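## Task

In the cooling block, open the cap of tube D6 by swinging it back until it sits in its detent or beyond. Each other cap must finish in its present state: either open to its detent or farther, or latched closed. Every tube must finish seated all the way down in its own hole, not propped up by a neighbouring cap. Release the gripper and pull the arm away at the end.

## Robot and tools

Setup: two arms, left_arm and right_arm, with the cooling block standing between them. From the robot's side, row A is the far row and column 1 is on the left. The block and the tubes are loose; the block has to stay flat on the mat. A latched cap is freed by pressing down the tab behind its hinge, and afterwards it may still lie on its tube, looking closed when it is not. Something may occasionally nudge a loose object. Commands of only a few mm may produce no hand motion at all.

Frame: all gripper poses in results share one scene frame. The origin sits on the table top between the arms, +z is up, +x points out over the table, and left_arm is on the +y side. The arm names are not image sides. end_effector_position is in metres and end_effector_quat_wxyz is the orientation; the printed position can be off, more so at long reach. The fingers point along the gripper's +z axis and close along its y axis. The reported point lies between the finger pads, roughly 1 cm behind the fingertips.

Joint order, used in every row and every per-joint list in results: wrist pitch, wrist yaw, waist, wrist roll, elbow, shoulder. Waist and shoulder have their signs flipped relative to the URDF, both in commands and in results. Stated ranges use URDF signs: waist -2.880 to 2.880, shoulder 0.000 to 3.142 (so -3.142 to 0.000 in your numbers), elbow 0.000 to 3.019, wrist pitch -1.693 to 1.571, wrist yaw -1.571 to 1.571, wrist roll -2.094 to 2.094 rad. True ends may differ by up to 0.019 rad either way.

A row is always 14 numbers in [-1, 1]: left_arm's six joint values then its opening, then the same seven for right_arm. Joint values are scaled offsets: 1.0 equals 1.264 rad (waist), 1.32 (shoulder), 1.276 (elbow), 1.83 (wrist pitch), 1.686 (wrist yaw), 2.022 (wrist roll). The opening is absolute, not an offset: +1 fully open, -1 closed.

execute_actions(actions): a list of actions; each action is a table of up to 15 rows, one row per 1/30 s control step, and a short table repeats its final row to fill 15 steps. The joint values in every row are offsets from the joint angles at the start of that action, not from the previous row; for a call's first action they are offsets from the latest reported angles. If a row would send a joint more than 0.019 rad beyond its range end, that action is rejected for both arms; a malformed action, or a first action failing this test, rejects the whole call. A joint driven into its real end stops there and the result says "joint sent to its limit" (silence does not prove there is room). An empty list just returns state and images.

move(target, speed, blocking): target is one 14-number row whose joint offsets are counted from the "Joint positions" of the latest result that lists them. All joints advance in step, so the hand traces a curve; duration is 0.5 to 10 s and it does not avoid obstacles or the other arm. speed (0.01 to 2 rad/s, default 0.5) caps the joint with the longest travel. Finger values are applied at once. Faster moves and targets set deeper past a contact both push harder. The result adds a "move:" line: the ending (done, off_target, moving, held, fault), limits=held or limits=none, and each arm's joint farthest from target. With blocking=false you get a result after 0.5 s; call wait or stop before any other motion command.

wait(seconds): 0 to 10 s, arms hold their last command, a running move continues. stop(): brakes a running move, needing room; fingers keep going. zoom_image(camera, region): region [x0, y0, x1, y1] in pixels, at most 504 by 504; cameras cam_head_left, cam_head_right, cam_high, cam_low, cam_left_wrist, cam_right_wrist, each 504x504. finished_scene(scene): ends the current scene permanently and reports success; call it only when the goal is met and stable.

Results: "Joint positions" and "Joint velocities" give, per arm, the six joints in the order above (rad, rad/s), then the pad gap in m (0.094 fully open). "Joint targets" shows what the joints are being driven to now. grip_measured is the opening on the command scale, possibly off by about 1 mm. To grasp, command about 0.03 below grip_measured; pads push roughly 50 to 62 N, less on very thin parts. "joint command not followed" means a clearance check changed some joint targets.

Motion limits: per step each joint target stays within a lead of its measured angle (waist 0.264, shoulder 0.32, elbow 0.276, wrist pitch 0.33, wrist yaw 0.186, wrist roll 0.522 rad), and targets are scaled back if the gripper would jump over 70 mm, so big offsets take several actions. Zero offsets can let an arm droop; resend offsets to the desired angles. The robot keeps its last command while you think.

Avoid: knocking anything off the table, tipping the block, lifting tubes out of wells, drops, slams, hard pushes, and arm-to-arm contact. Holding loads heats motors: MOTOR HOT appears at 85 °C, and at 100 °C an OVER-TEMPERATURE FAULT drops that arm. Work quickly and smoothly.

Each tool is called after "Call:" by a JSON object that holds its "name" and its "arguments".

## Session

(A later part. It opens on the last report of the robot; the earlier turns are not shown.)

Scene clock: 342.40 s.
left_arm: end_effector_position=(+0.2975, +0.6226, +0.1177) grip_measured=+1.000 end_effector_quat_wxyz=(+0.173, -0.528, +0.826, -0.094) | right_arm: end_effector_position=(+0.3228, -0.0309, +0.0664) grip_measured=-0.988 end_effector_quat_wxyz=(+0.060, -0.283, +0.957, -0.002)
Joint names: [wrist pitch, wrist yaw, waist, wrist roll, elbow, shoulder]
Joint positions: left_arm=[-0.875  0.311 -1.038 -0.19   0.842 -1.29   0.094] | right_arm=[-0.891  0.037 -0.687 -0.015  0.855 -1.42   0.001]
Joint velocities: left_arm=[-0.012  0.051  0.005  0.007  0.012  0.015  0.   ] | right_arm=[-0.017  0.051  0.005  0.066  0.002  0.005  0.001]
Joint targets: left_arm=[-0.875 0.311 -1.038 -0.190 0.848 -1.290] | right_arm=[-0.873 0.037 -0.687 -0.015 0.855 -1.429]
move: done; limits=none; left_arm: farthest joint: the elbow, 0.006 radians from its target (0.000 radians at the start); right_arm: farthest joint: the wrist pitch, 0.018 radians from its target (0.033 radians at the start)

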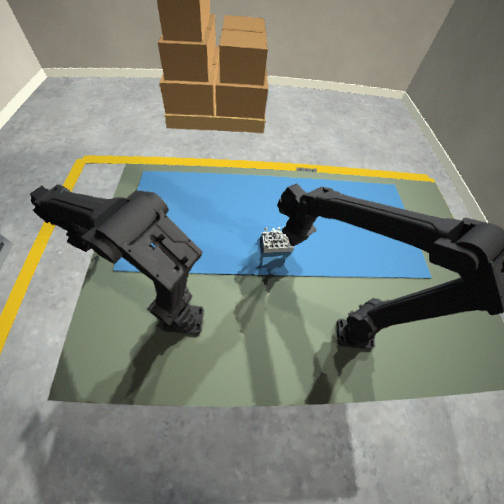

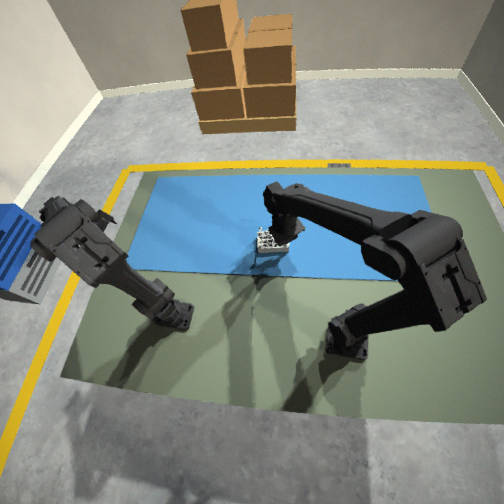

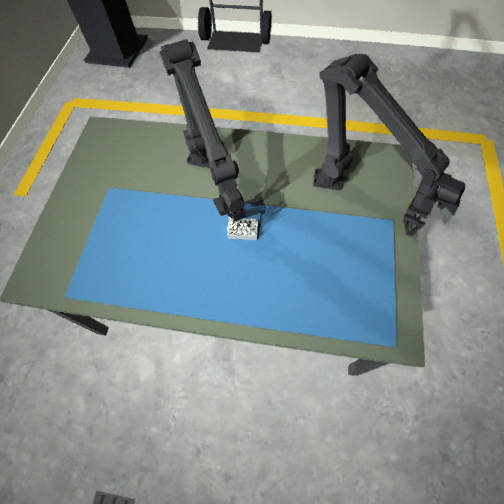

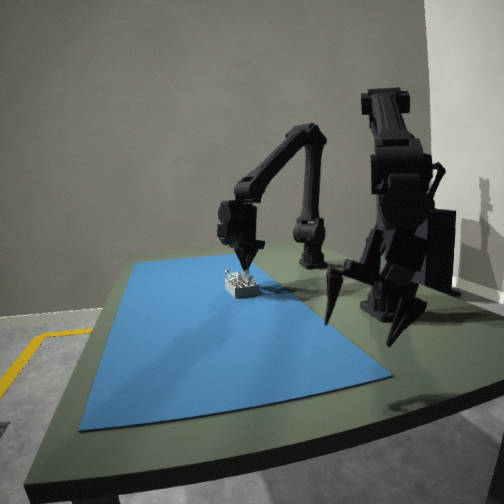

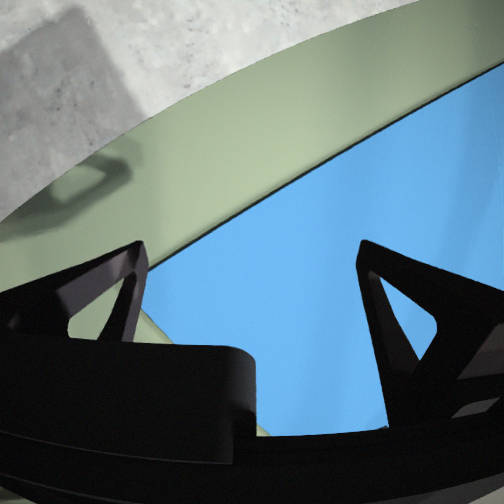

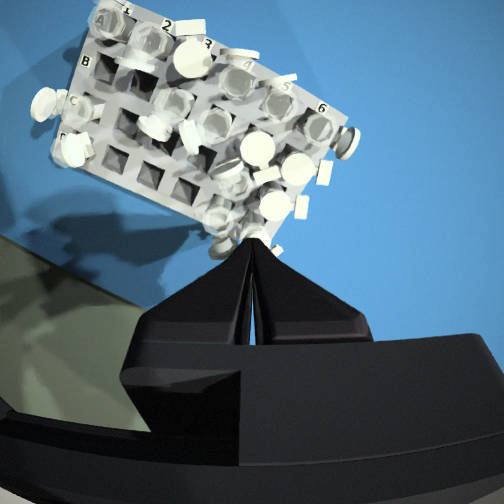

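Now push back-right ~10 mm.

Call:
{"name": "move", "arguments": {"target": [0,0,0,0,0,0,1, -0.03,0,0.032,0,0,-0.005,-1], "speed": 0.05}}

Call:
{"name": "move", "arguments": {"target": [0,0,0,0,0,0,1, 0,0,0,0,0,0.06,-1], "speed": 0.15}}

Call:
{"name": "move", "arguments": {"target": [0,0,0,0,0,0,1, -0.03,0,0.02,0,0,0,-1], "speed": 0.15}}

Call:
{"name": "zoom_image", "arguments": {"camera": "cam_right_wrist", "region": [130, 100, 380, 310]}}

Scene clock: 349.90 s.
left_arm: end_effector_position=(+0.2962, +0.6207, +0.1154) grip_measured=+1.000 end_effector_quat_wxyz=(+0.170, -0.529, +0.826, -0.095) | right_arm: end_effector_position=(+0.3202, -0.0457, +0.0655) grip_measured=-0.988 end_effector_quat_wxyz=(+0.041, -0.269, +0.962, -0.008)
Joint names: [wrist pitch, wrist yaw, waist, wrist roll, elbow, shoulder]
Joint positions: left_arm=[-0.875  0.311 -1.038 -0.19   0.837 -1.29   0.094] | right_arm=[-0.931  0.037 -0.657 -0.015  0.855 -1.42   0.001]
Joint velocities: left_arm=[ 0.002  0.066  0.005  0.022 -0.007  0.024  0.   ] | right_arm=[ 0.002 -0.081  0.015  0.022 -0.002 -0.005 -0.   ]
Joint targets: left_arm=[-0.875 0.311 -1.038 -0.190 0.842 -1.290] | right_arm=[-0.947 0.037 -0.647 -0.015 0.855 -1.427]
move: done; limits=none; left_arm: farthest joint: the elbow, 0.005 radians from its target (0.000 radians at the start); right_arm: farthest joint: the wrist pitch, 0.015 radians from its target (0.055 radians at the start)

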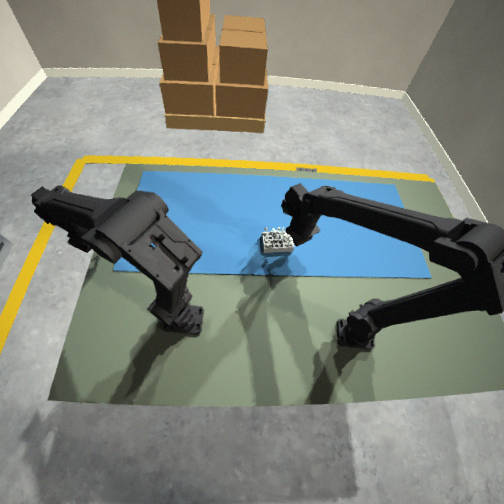

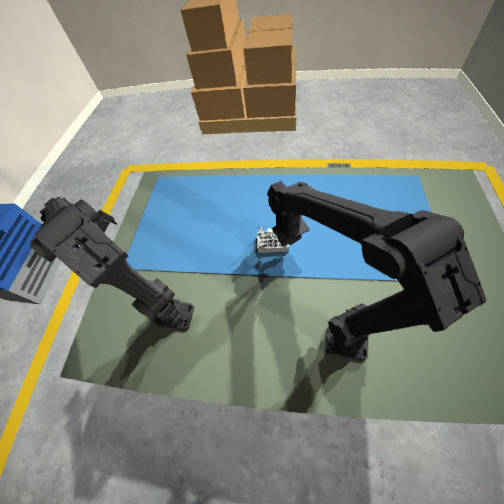

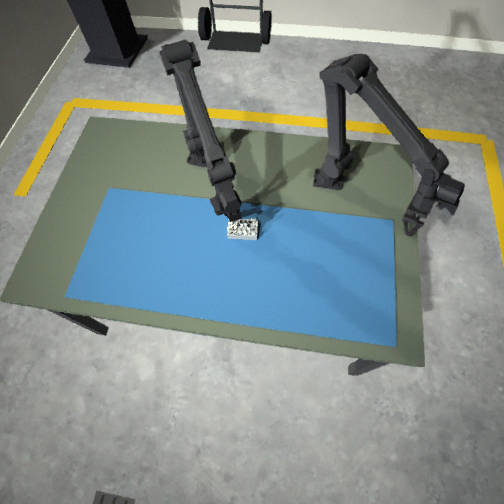

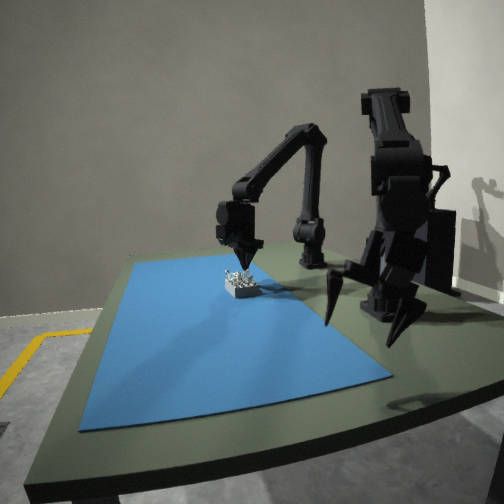

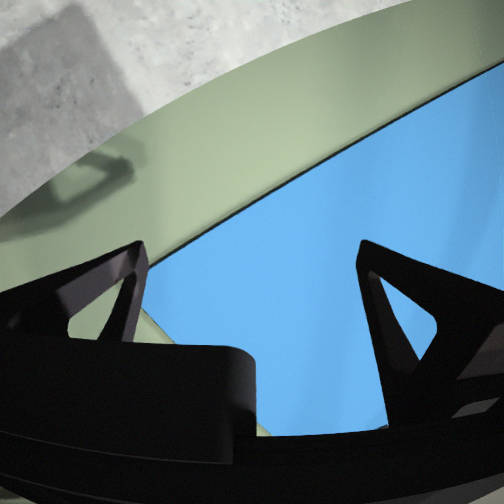

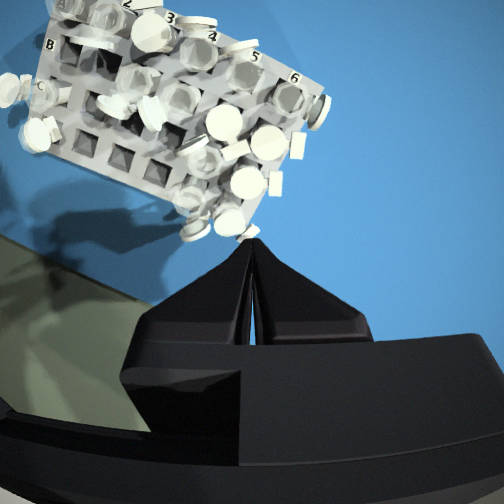

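Scene clock: 350.77 s.
left_arm: end_effector_position=(+0.2950, +0.6188, +0.1131) grip_measured=+1.000 end_effector_quat_wxyz=(+0.168, -0.529, +0.826, -0.096) | right_arm: end_effector_position=(+0.3233, -0.0438, +0.0900) grip_measured=-0.988 end_effector_quat_wxyz=(+0.074, -0.268, +0.961, +0.001)
Joint names: [wrist pitch, wrist yaw, waist, wrist roll, elbow, shoulder]
Joint positions: left_arm=[-0.875  0.311 -1.038 -0.19   0.831 -1.29   0.094] | right_arm=[-0.931  0.037 -0.657 -0.015  0.855 -1.351  0.001]
Joint velocities: left_arm=[-0.002  0.007  0.005  0.066 -0.012  0.005  0.   ] | right_arm=[-0.002 -0.007  0.005  0.007 -0.007 -0.005  0.   ]
Joint targets: left_arm=[-0.875 0.311 -1.038 -0.190 0.837 -1.290] | right_arm=[-0.931 0.037 -0.657 -0.015 0.855 -1.341]
move: done; limits=none; left_arm: farthest joint: the elbow, 0.006 radians from its target (0.000 radians at the start); right_arm: farthest joint: the shoulder, 0.010 radians from its target (0.079 radians at the start)

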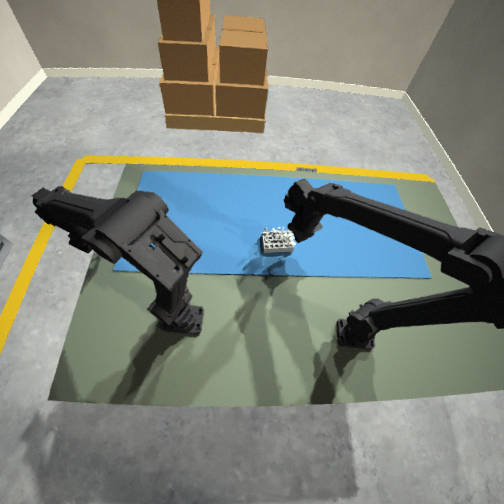

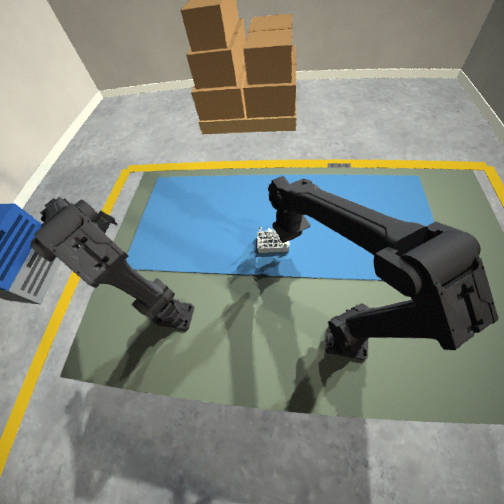

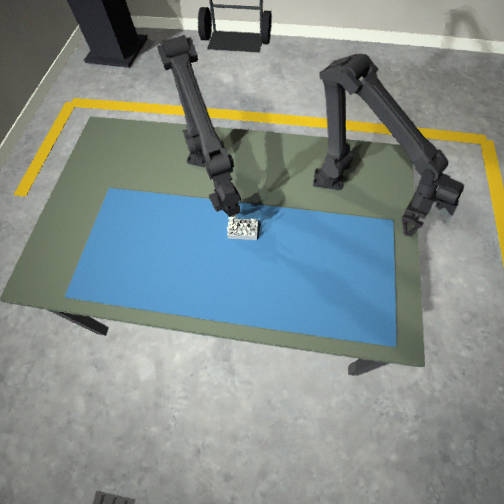

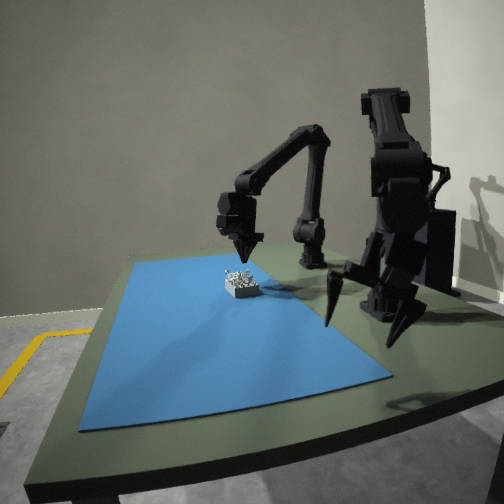

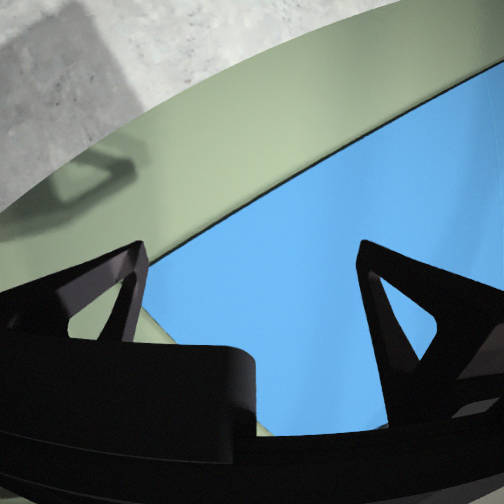

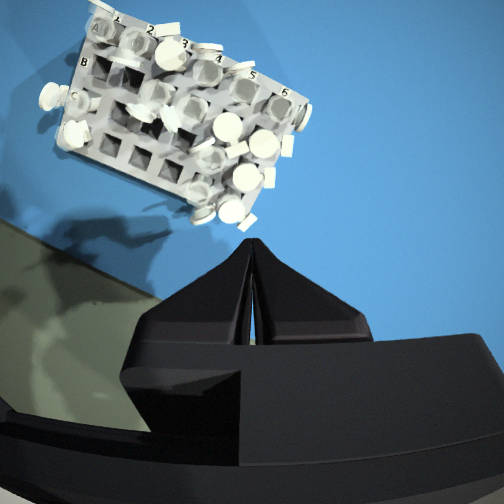

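Scene clock: 351.53 s.
left_arm: end_effector_position=(+0.2937, +0.6169, +0.1108) grip_measured=+1.000 end_effector_quat_wxyz=(+0.165, -0.530, +0.826, -0.097) | right_arm: end_effector_position=(+0.3178, -0.0537, +0.0889) grip_measured=-0.988 end_effector_quat_wxyz=(+0.055, -0.261, +0.964, -0.005)
Joint names: [wrist pitch, wrist yaw, waist, wrist roll, elbow, shoulder]
Joint positions: left_arm=[-0.875  0.311 -1.038 -0.19   0.825 -1.29   0.094] | right_arm=[-0.97   0.037 -0.642 -0.015  0.855 -1.351  0.001]
Joint velocities: left_arm=[ 0.007 -0.007  0.005 -0.125 -0.002  0.005  0.   ] | right_arm=[-0.022  0.007  0.005 -0.022 -0.002  0.005  0.001]
Joint targets: left_arm=[-0.875 0.311 -1.038 -0.190 0.831 -1.290] | right_arm=[-0.986 0.037 -0.632 -0.015 0.855 -1.351]
move: done; limits=none; left_arm: farthest joint: the elbow, 0.006 radians from its target (0.000 radians at the start); right_arm: farthest joint: the wrist pitch, 0.016 radians from its target (0.055 radians at the start)

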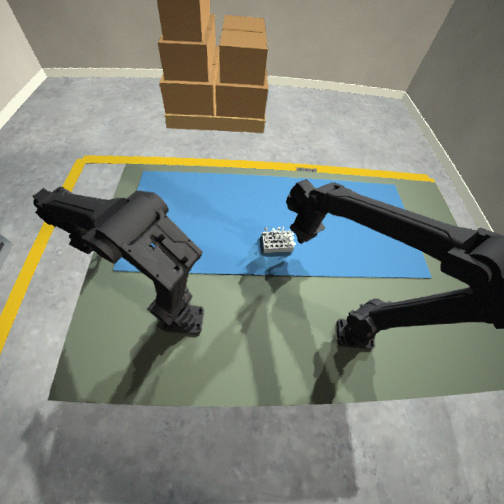

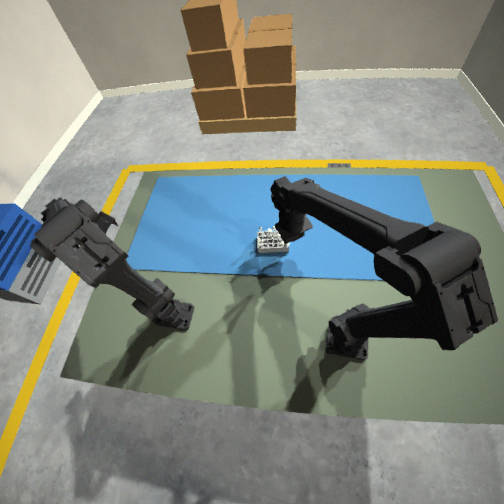

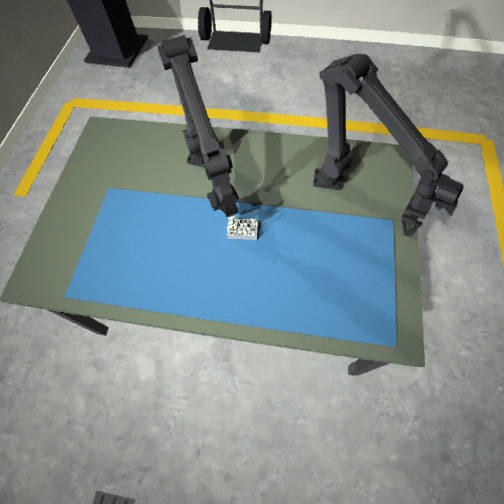

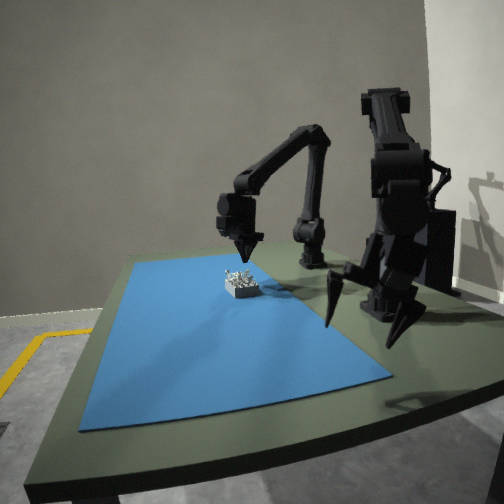

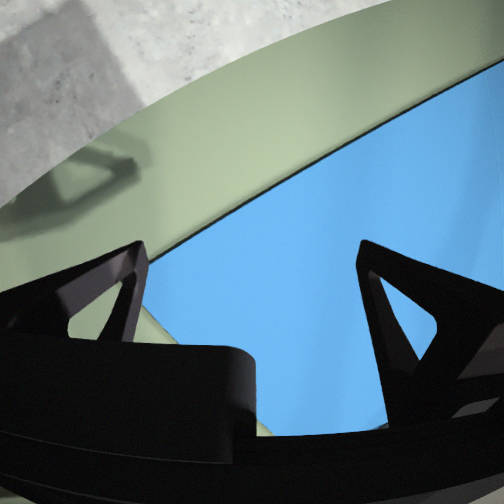

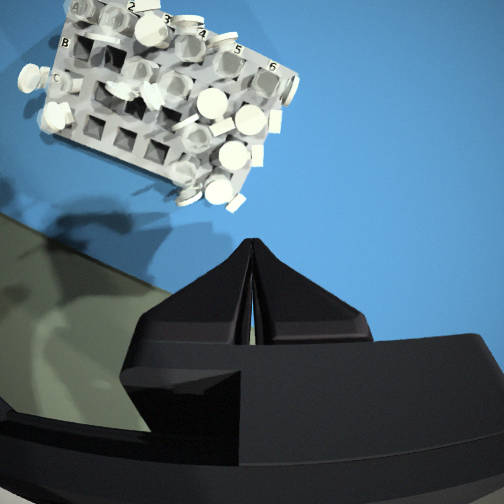

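Region (130, 100, 380, 310) of cam_right_wrist's 504x504 image, scaled by 2.016, with more detail than that image has; it fills the top 423 rows of this view, and the rest is white.

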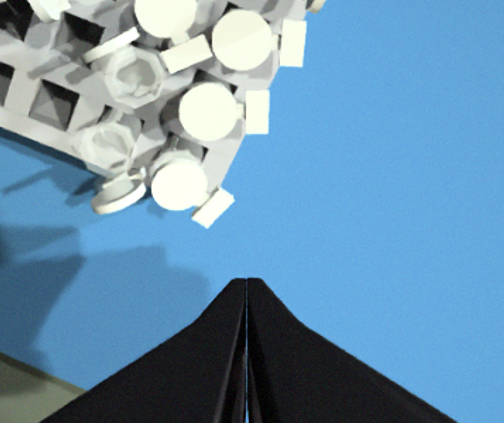

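Call:
{"name": "move", "arguments": {"target": [0,0,0,0,0,0,1, -0.0175,-0.015,-0.016,0,0.031,-0.075,-1], "speed": 0.12}}

Call:
{"name": "zoom_image", "arguments": {"camera": "cam_right_wrist", "region": [150, 130, 350, 300]}}

Scene clock: 363.33 s.
left_arm: end_effector_position=(+0.2925, +0.6151, +0.1087) grip_measured=+1.000 end_effector_quat_wxyz=(+0.163, -0.530, +0.826, -0.098) | right_arm: end_effector_position=(+0.3062, -0.0523, +0.0568) grip_measured=-0.988 end_effector_quat_wxyz=(-0.000, -0.267, +0.964, -0.008)
Joint names: [wrist pitch, wrist yaw, waist, wrist roll, elbow, shoulder]
Joint positions: left_arm=[-0.875  0.311 -1.038 -0.19   0.82  -1.29   0.094] | right_arm=[-0.987  0.016 -0.651 -0.015  0.855 -1.444  0.001]
Joint velocities: left_arm=[-0.012 -0.037 -0.005  0.051  0.002 -0.005  0.   ] | right_arm=[ 0.007 -0.007  0.005 -0.022  0.002  0.015 -0.001]
Joint targets: left_arm=[-0.875 0.311 -1.038 -0.190 0.826 -1.290] | right_arm=[-1.002 0.012 -0.662 -0.015 0.894 -1.450]
move: off_target (right_arm); limits=none; left_arm: farthest joint: the elbow, 0.005 radians from its target (0.000 radians at the start); right_arm: farthest joint: the elbow, 0.040 radians from its target (0.040 radians at the start)

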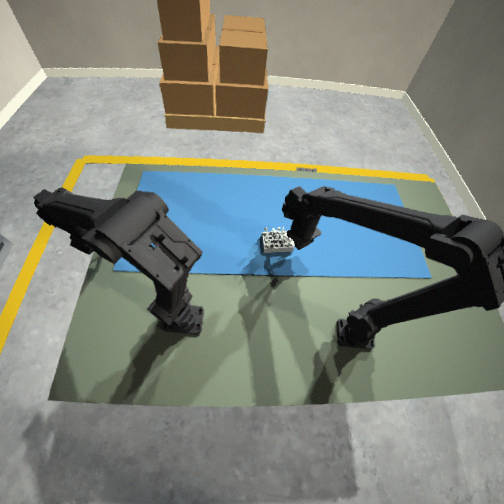

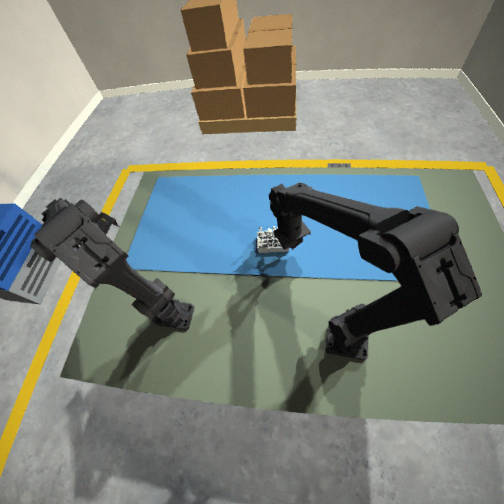

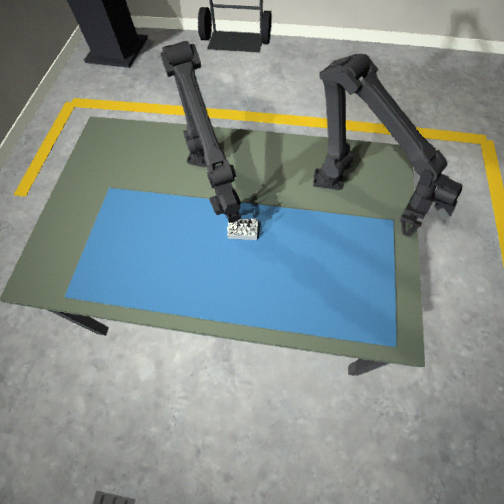

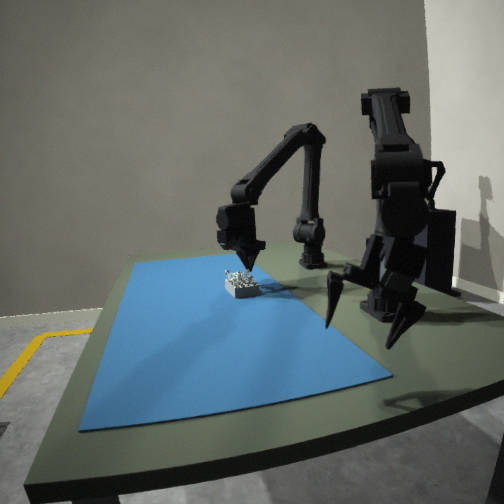

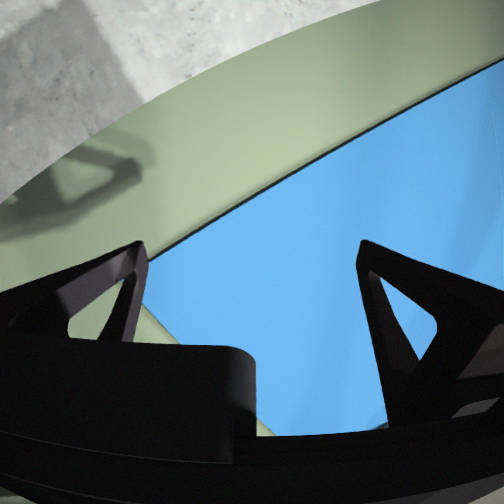

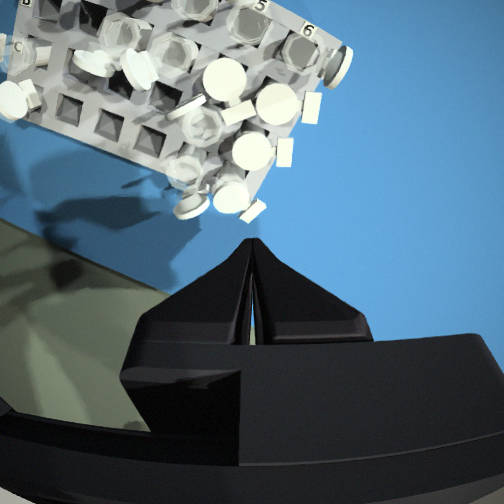

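Region (150, 130, 350, 300) of cam_right_wrist's 504x504 image, scaled by 2.520, with more detail than that image has; it fills the top 428 rows of this view, and the rest is white.

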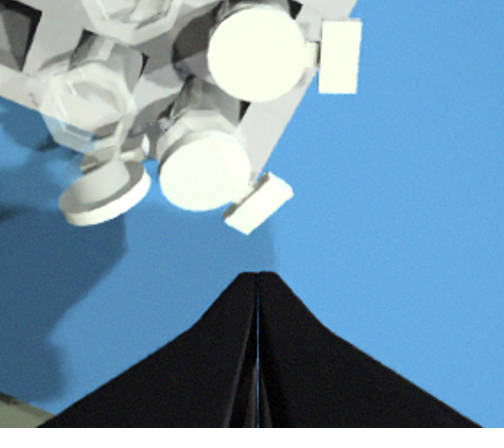

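Call:
{"name": "move", "arguments": {"target": [0,0,0,0,0,0,1, -0.008,0,0,0,0.058,0,-1], "speed": 0.08}}

Call:
{"name": "zoom_image", "arguments": {"camera": "cam_right_wrist", "region": [150, 130, 350, 300]}}

Scene clock: 371.57 s.
left_arm: end_effector_position=(+0.2912, +0.6131, +0.1065) grip_measured=+1.000 end_effector_quat_wxyz=(+0.160, -0.531, +0.826, -0.100) | right_arm: end_effector_position=(+0.3149, -0.0472, +0.0640) grip_measured=-0.988 end_effector_quat_wxyz=(+0.010, -0.267, +0.964, -0.005)
Joint names: [wrist pitch, wrist yaw, waist, wrist roll, elbow, shoulder]
Joint positions: left_arm=[-0.875  0.311 -1.038 -0.19   0.814 -1.29   0.094] | right_arm=[-0.987  0.016 -0.651 -0.015  0.877 -1.444  0.001]
Joint velocities: left_arm=[ 0.002 -0.022  0.005  0.066 -0.002  0.005  0.   ] | right_arm=[-0.012 -0.022  0.015  0.022 -0.002  0.005 -0.001]
Joint targets: left_arm=[-0.875 0.311 -1.038 -0.190 0.820 -1.290] | right_arm=[-1.001 0.016 -0.651 -0.015 0.929 -1.444]
move: off_target (right_arm); limits=none; left_arm: farthest joint: the elbow, 0.006 radians from its target (0.000 radians at the start); right_arm: farthest joint: the elbow, 0.052 radians from its target (0.074 radians at the start)

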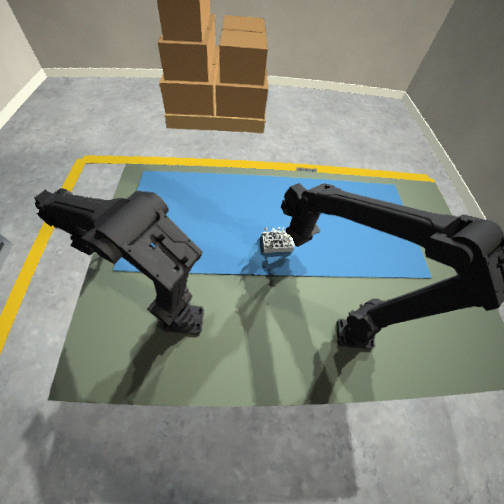

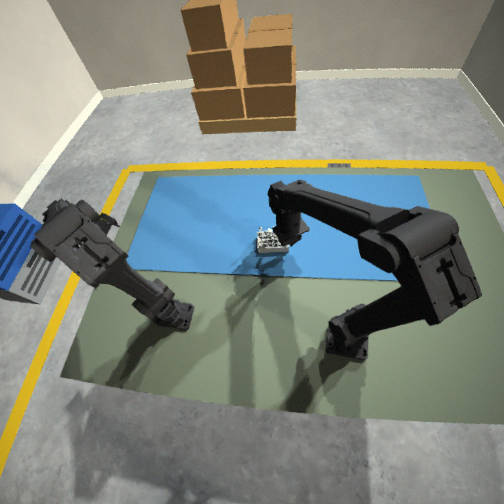

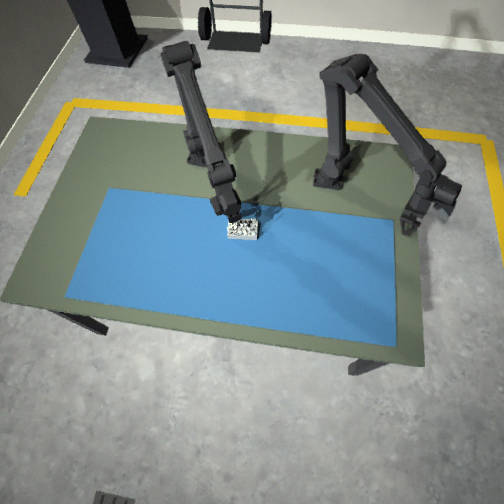

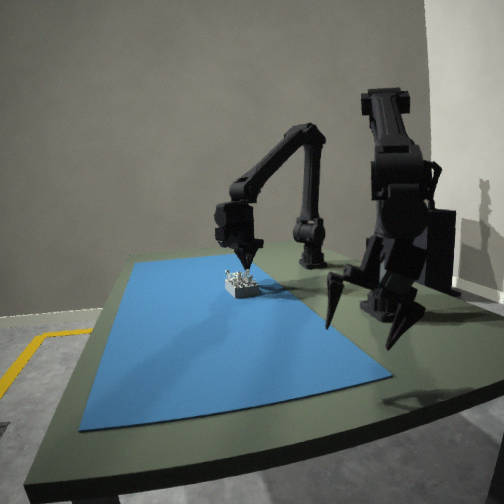

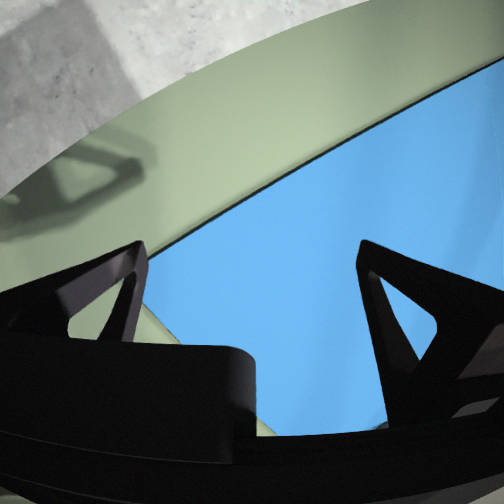

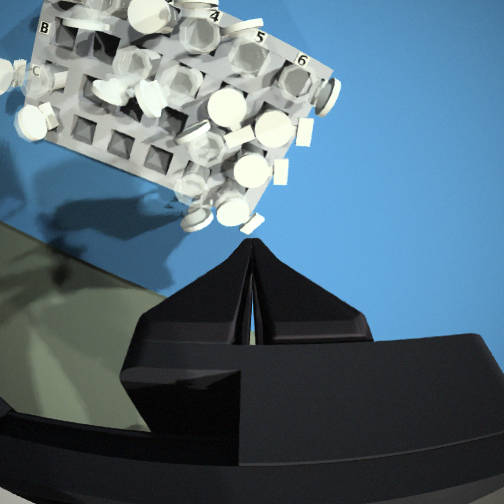

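Region (150, 130, 350, 300) of cam_right_wrist's 504x504 image, scaled by 2.520, with more detail than that image has; it fills the top 428 rows of this view, and the rest is white.

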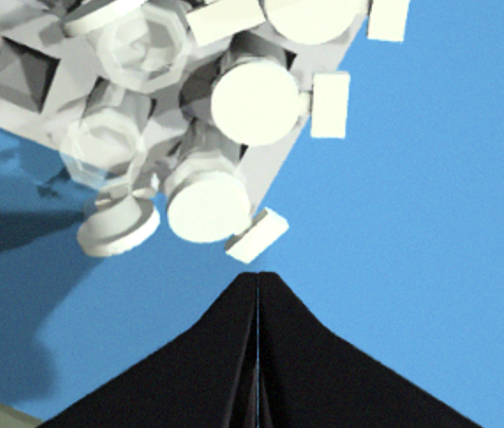

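Call:
{"name": "move", "arguments": {"target": [0,0,0,0,0,0,1, 0.023,0,0,0,0.025,0,-1], "speed": 0.05}}

Call:
{"name": "zoom_image", "arguments": {"camera": "cam_right_wrist", "region": [150, 130, 350, 300]}}

Scene clock: 380.20 s.
left_arm: end_effector_position=(+0.2900, +0.6113, +0.1044) grip_measured=+1.000 end_effector_quat_wxyz=(+0.158, -0.531, +0.826, -0.101) | right_arm: end_effector_position=(+0.3200, -0.0443, +0.0641) grip_measured=-0.988 end_effector_quat_wxyz=(+0.022, -0.267, +0.964, -0.002)
Joint names: [wrist pitch, wrist yaw, waist, wrist roll, elbow, shoulder]
Joint positions: left_arm=[-0.875  0.311 -1.038 -0.19   0.809 -1.29   0.094] | right_arm=[-0.963  0.016 -0.651 -0.015  0.877 -1.444  0.001]
Joint velocities: left_arm=[-0.017 -0.007  0.015 -0.051  0.002  0.005  0.   ] | right_arm=[ 0.017  0.066 -0.005 -0.11  -0.002  0.015 -0.001]
Joint targets: left_arm=[-0.875 0.311 -1.038 -0.190 0.814 -1.290] | right_arm=[-0.945 0.016 -0.651 -0.015 0.909 -1.444]
move: off_target (right_arm); limits=none; left_arm: farthest joint: the elbow, 0.005 radians from its target (0.000 radians at the start); right_arm: farthest joint: the elbow, 0.032 radians from its target (0.032 radians at the start)

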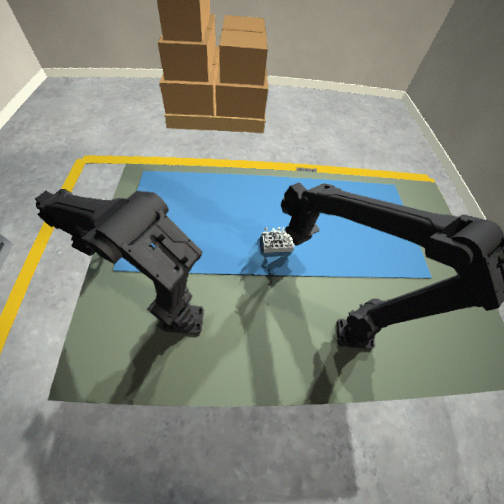

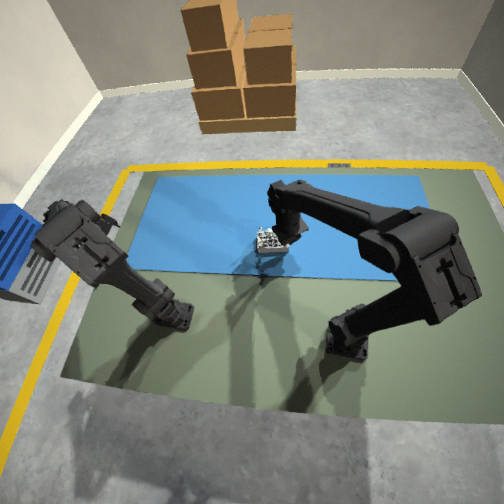

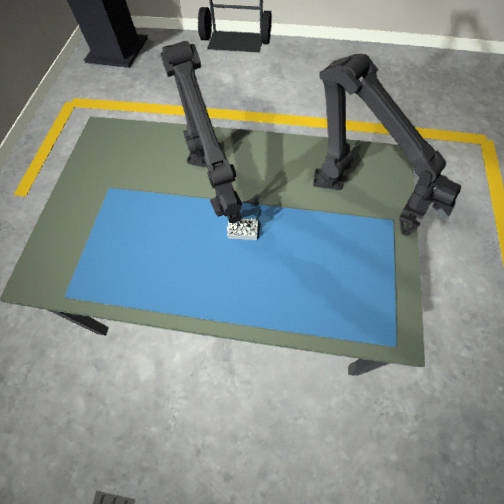

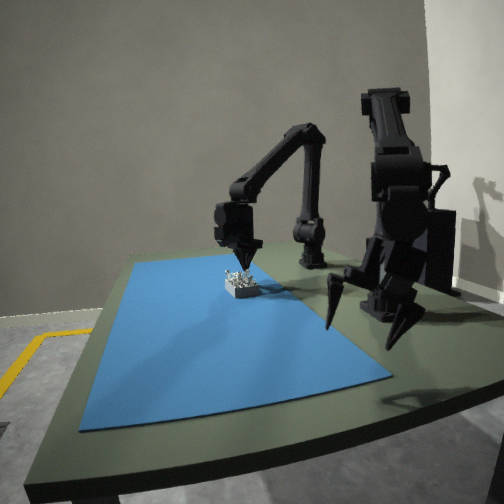

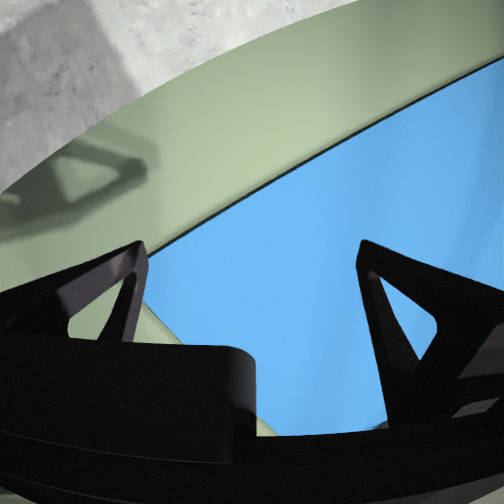

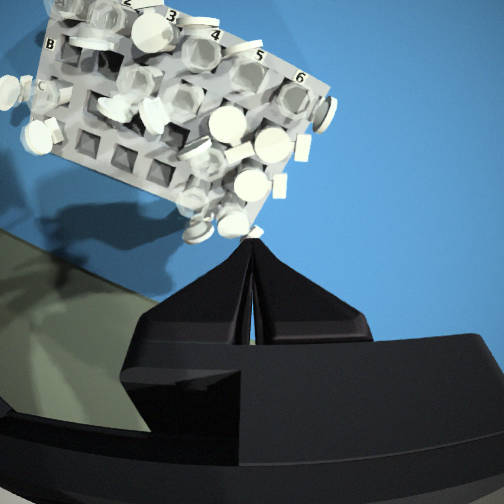

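Region (150, 130, 350, 300) of cam_right_wrist's 504x504 image, scaled by 2.520, with more detail than that image has; it fills the top 428 rows of this view, and the rest is white.

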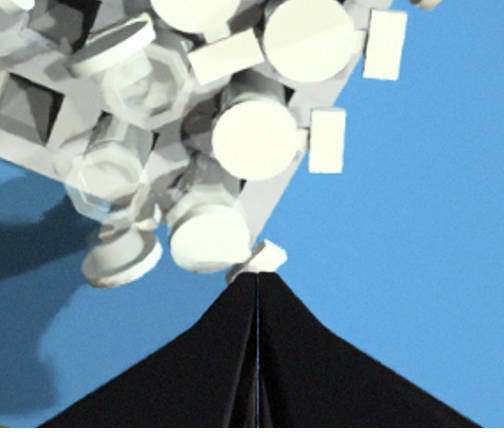

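Call:
{"name": "move", "arguments": {"target": [0,0,0,0,0,0,1, 0.005,0,0,0,0.025,-0.05,-1], "speed": 0.04}}

Call:
{"name": "zoom_image", "arguments": {"camera": "cam_right_wrist", "region": [130, 130, 330, 300]}}

Scene clock: 389.13 s.
left_arm: end_effector_position=(+0.2888, +0.6095, +0.1023) grip_measured=+1.000 end_effector_quat_wxyz=(+0.155, -0.532, +0.826, -0.102) | right_arm: end_effector_position=(+0.3199, -0.0450, +0.0587) grip_measured=-0.988 end_effector_quat_wxyz=(+0.015, -0.267, +0.964, -0.006)
Joint names: [wrist pitch, wrist yaw, waist, wrist roll, elbow, shoulder]
Joint positions: left_arm=[-0.875  0.311 -1.038 -0.19   0.804 -1.29   0.094] | right_arm=[-0.963  0.019 -0.651 -0.015  0.879 -1.46   0.001]
Joint velocities: left_arm=[0.002 0.081 0.015 0.007 0.007 0.005 0.   ] | right_arm=[-0.002 -0.007  0.005 -0.051 -0.002 -0.005 -0.001]
Joint targets: left_arm=[-0.875 0.311 -1.038 -0.190 0.809 -1.290] | right_arm=[-0.953 0.016 -0.651 -0.015 0.909 -1.509]
move: off_target (right_arm); limits=none; left_arm: farthest joint: the elbow, 0.005 radians from its target (0.000 radians at the start); right_arm: farthest joint: the shoulder, 0.050 radians from its target (0.066 radians at the start)

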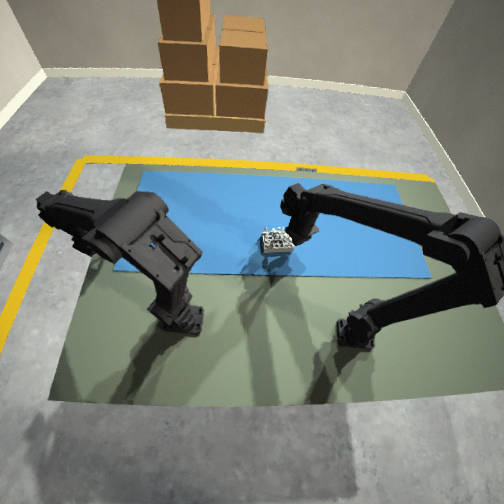

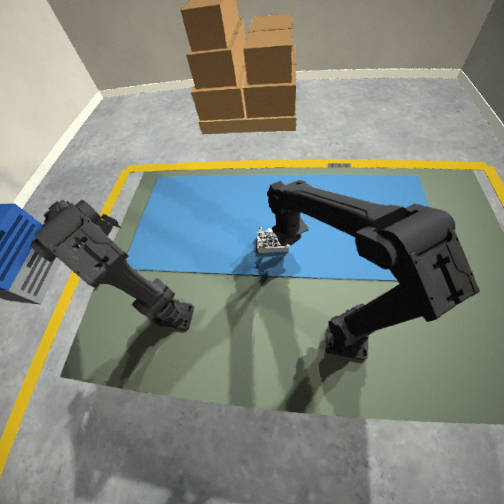

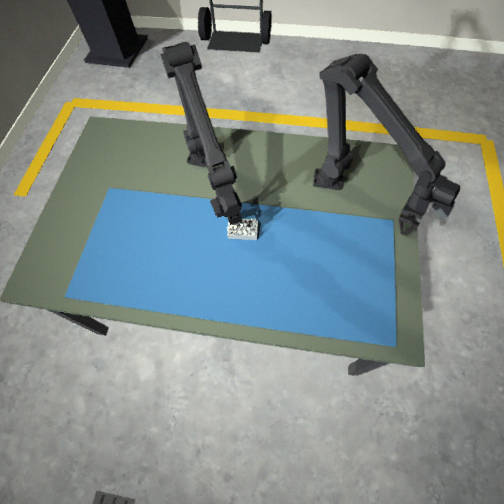

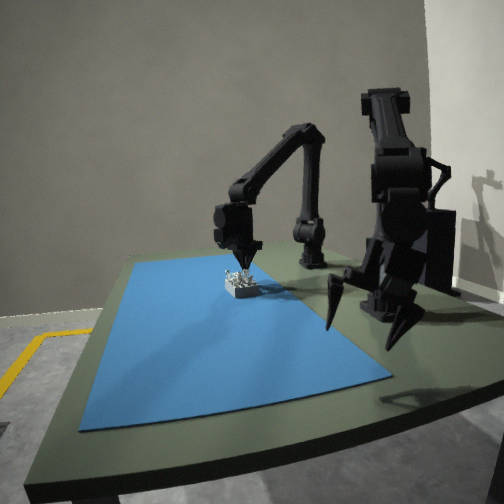

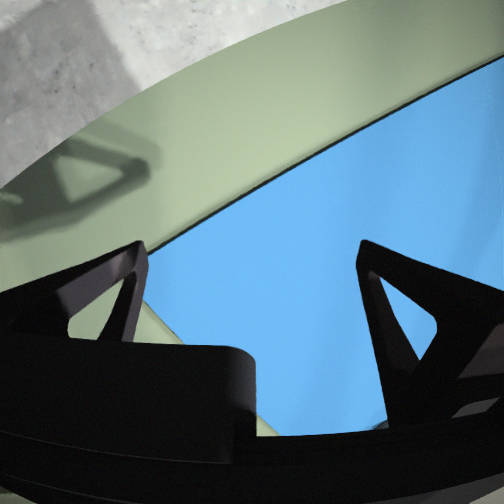

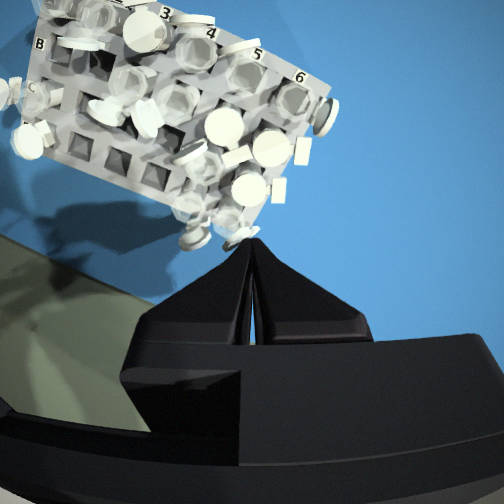

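Region (130, 130, 330, 300) of cam_right_wrist's 504x504 image, scaled by 2.520, with more detail than that image has; it fills the top 428 rows of this view, and the rest is white.

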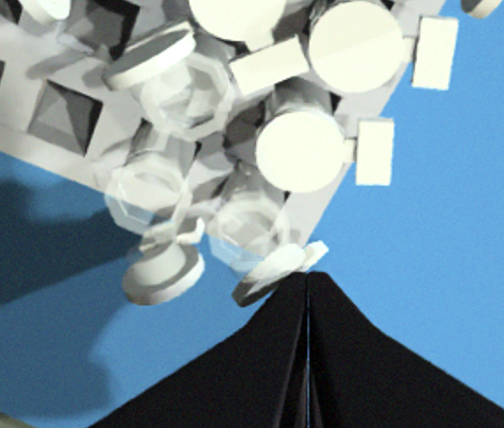

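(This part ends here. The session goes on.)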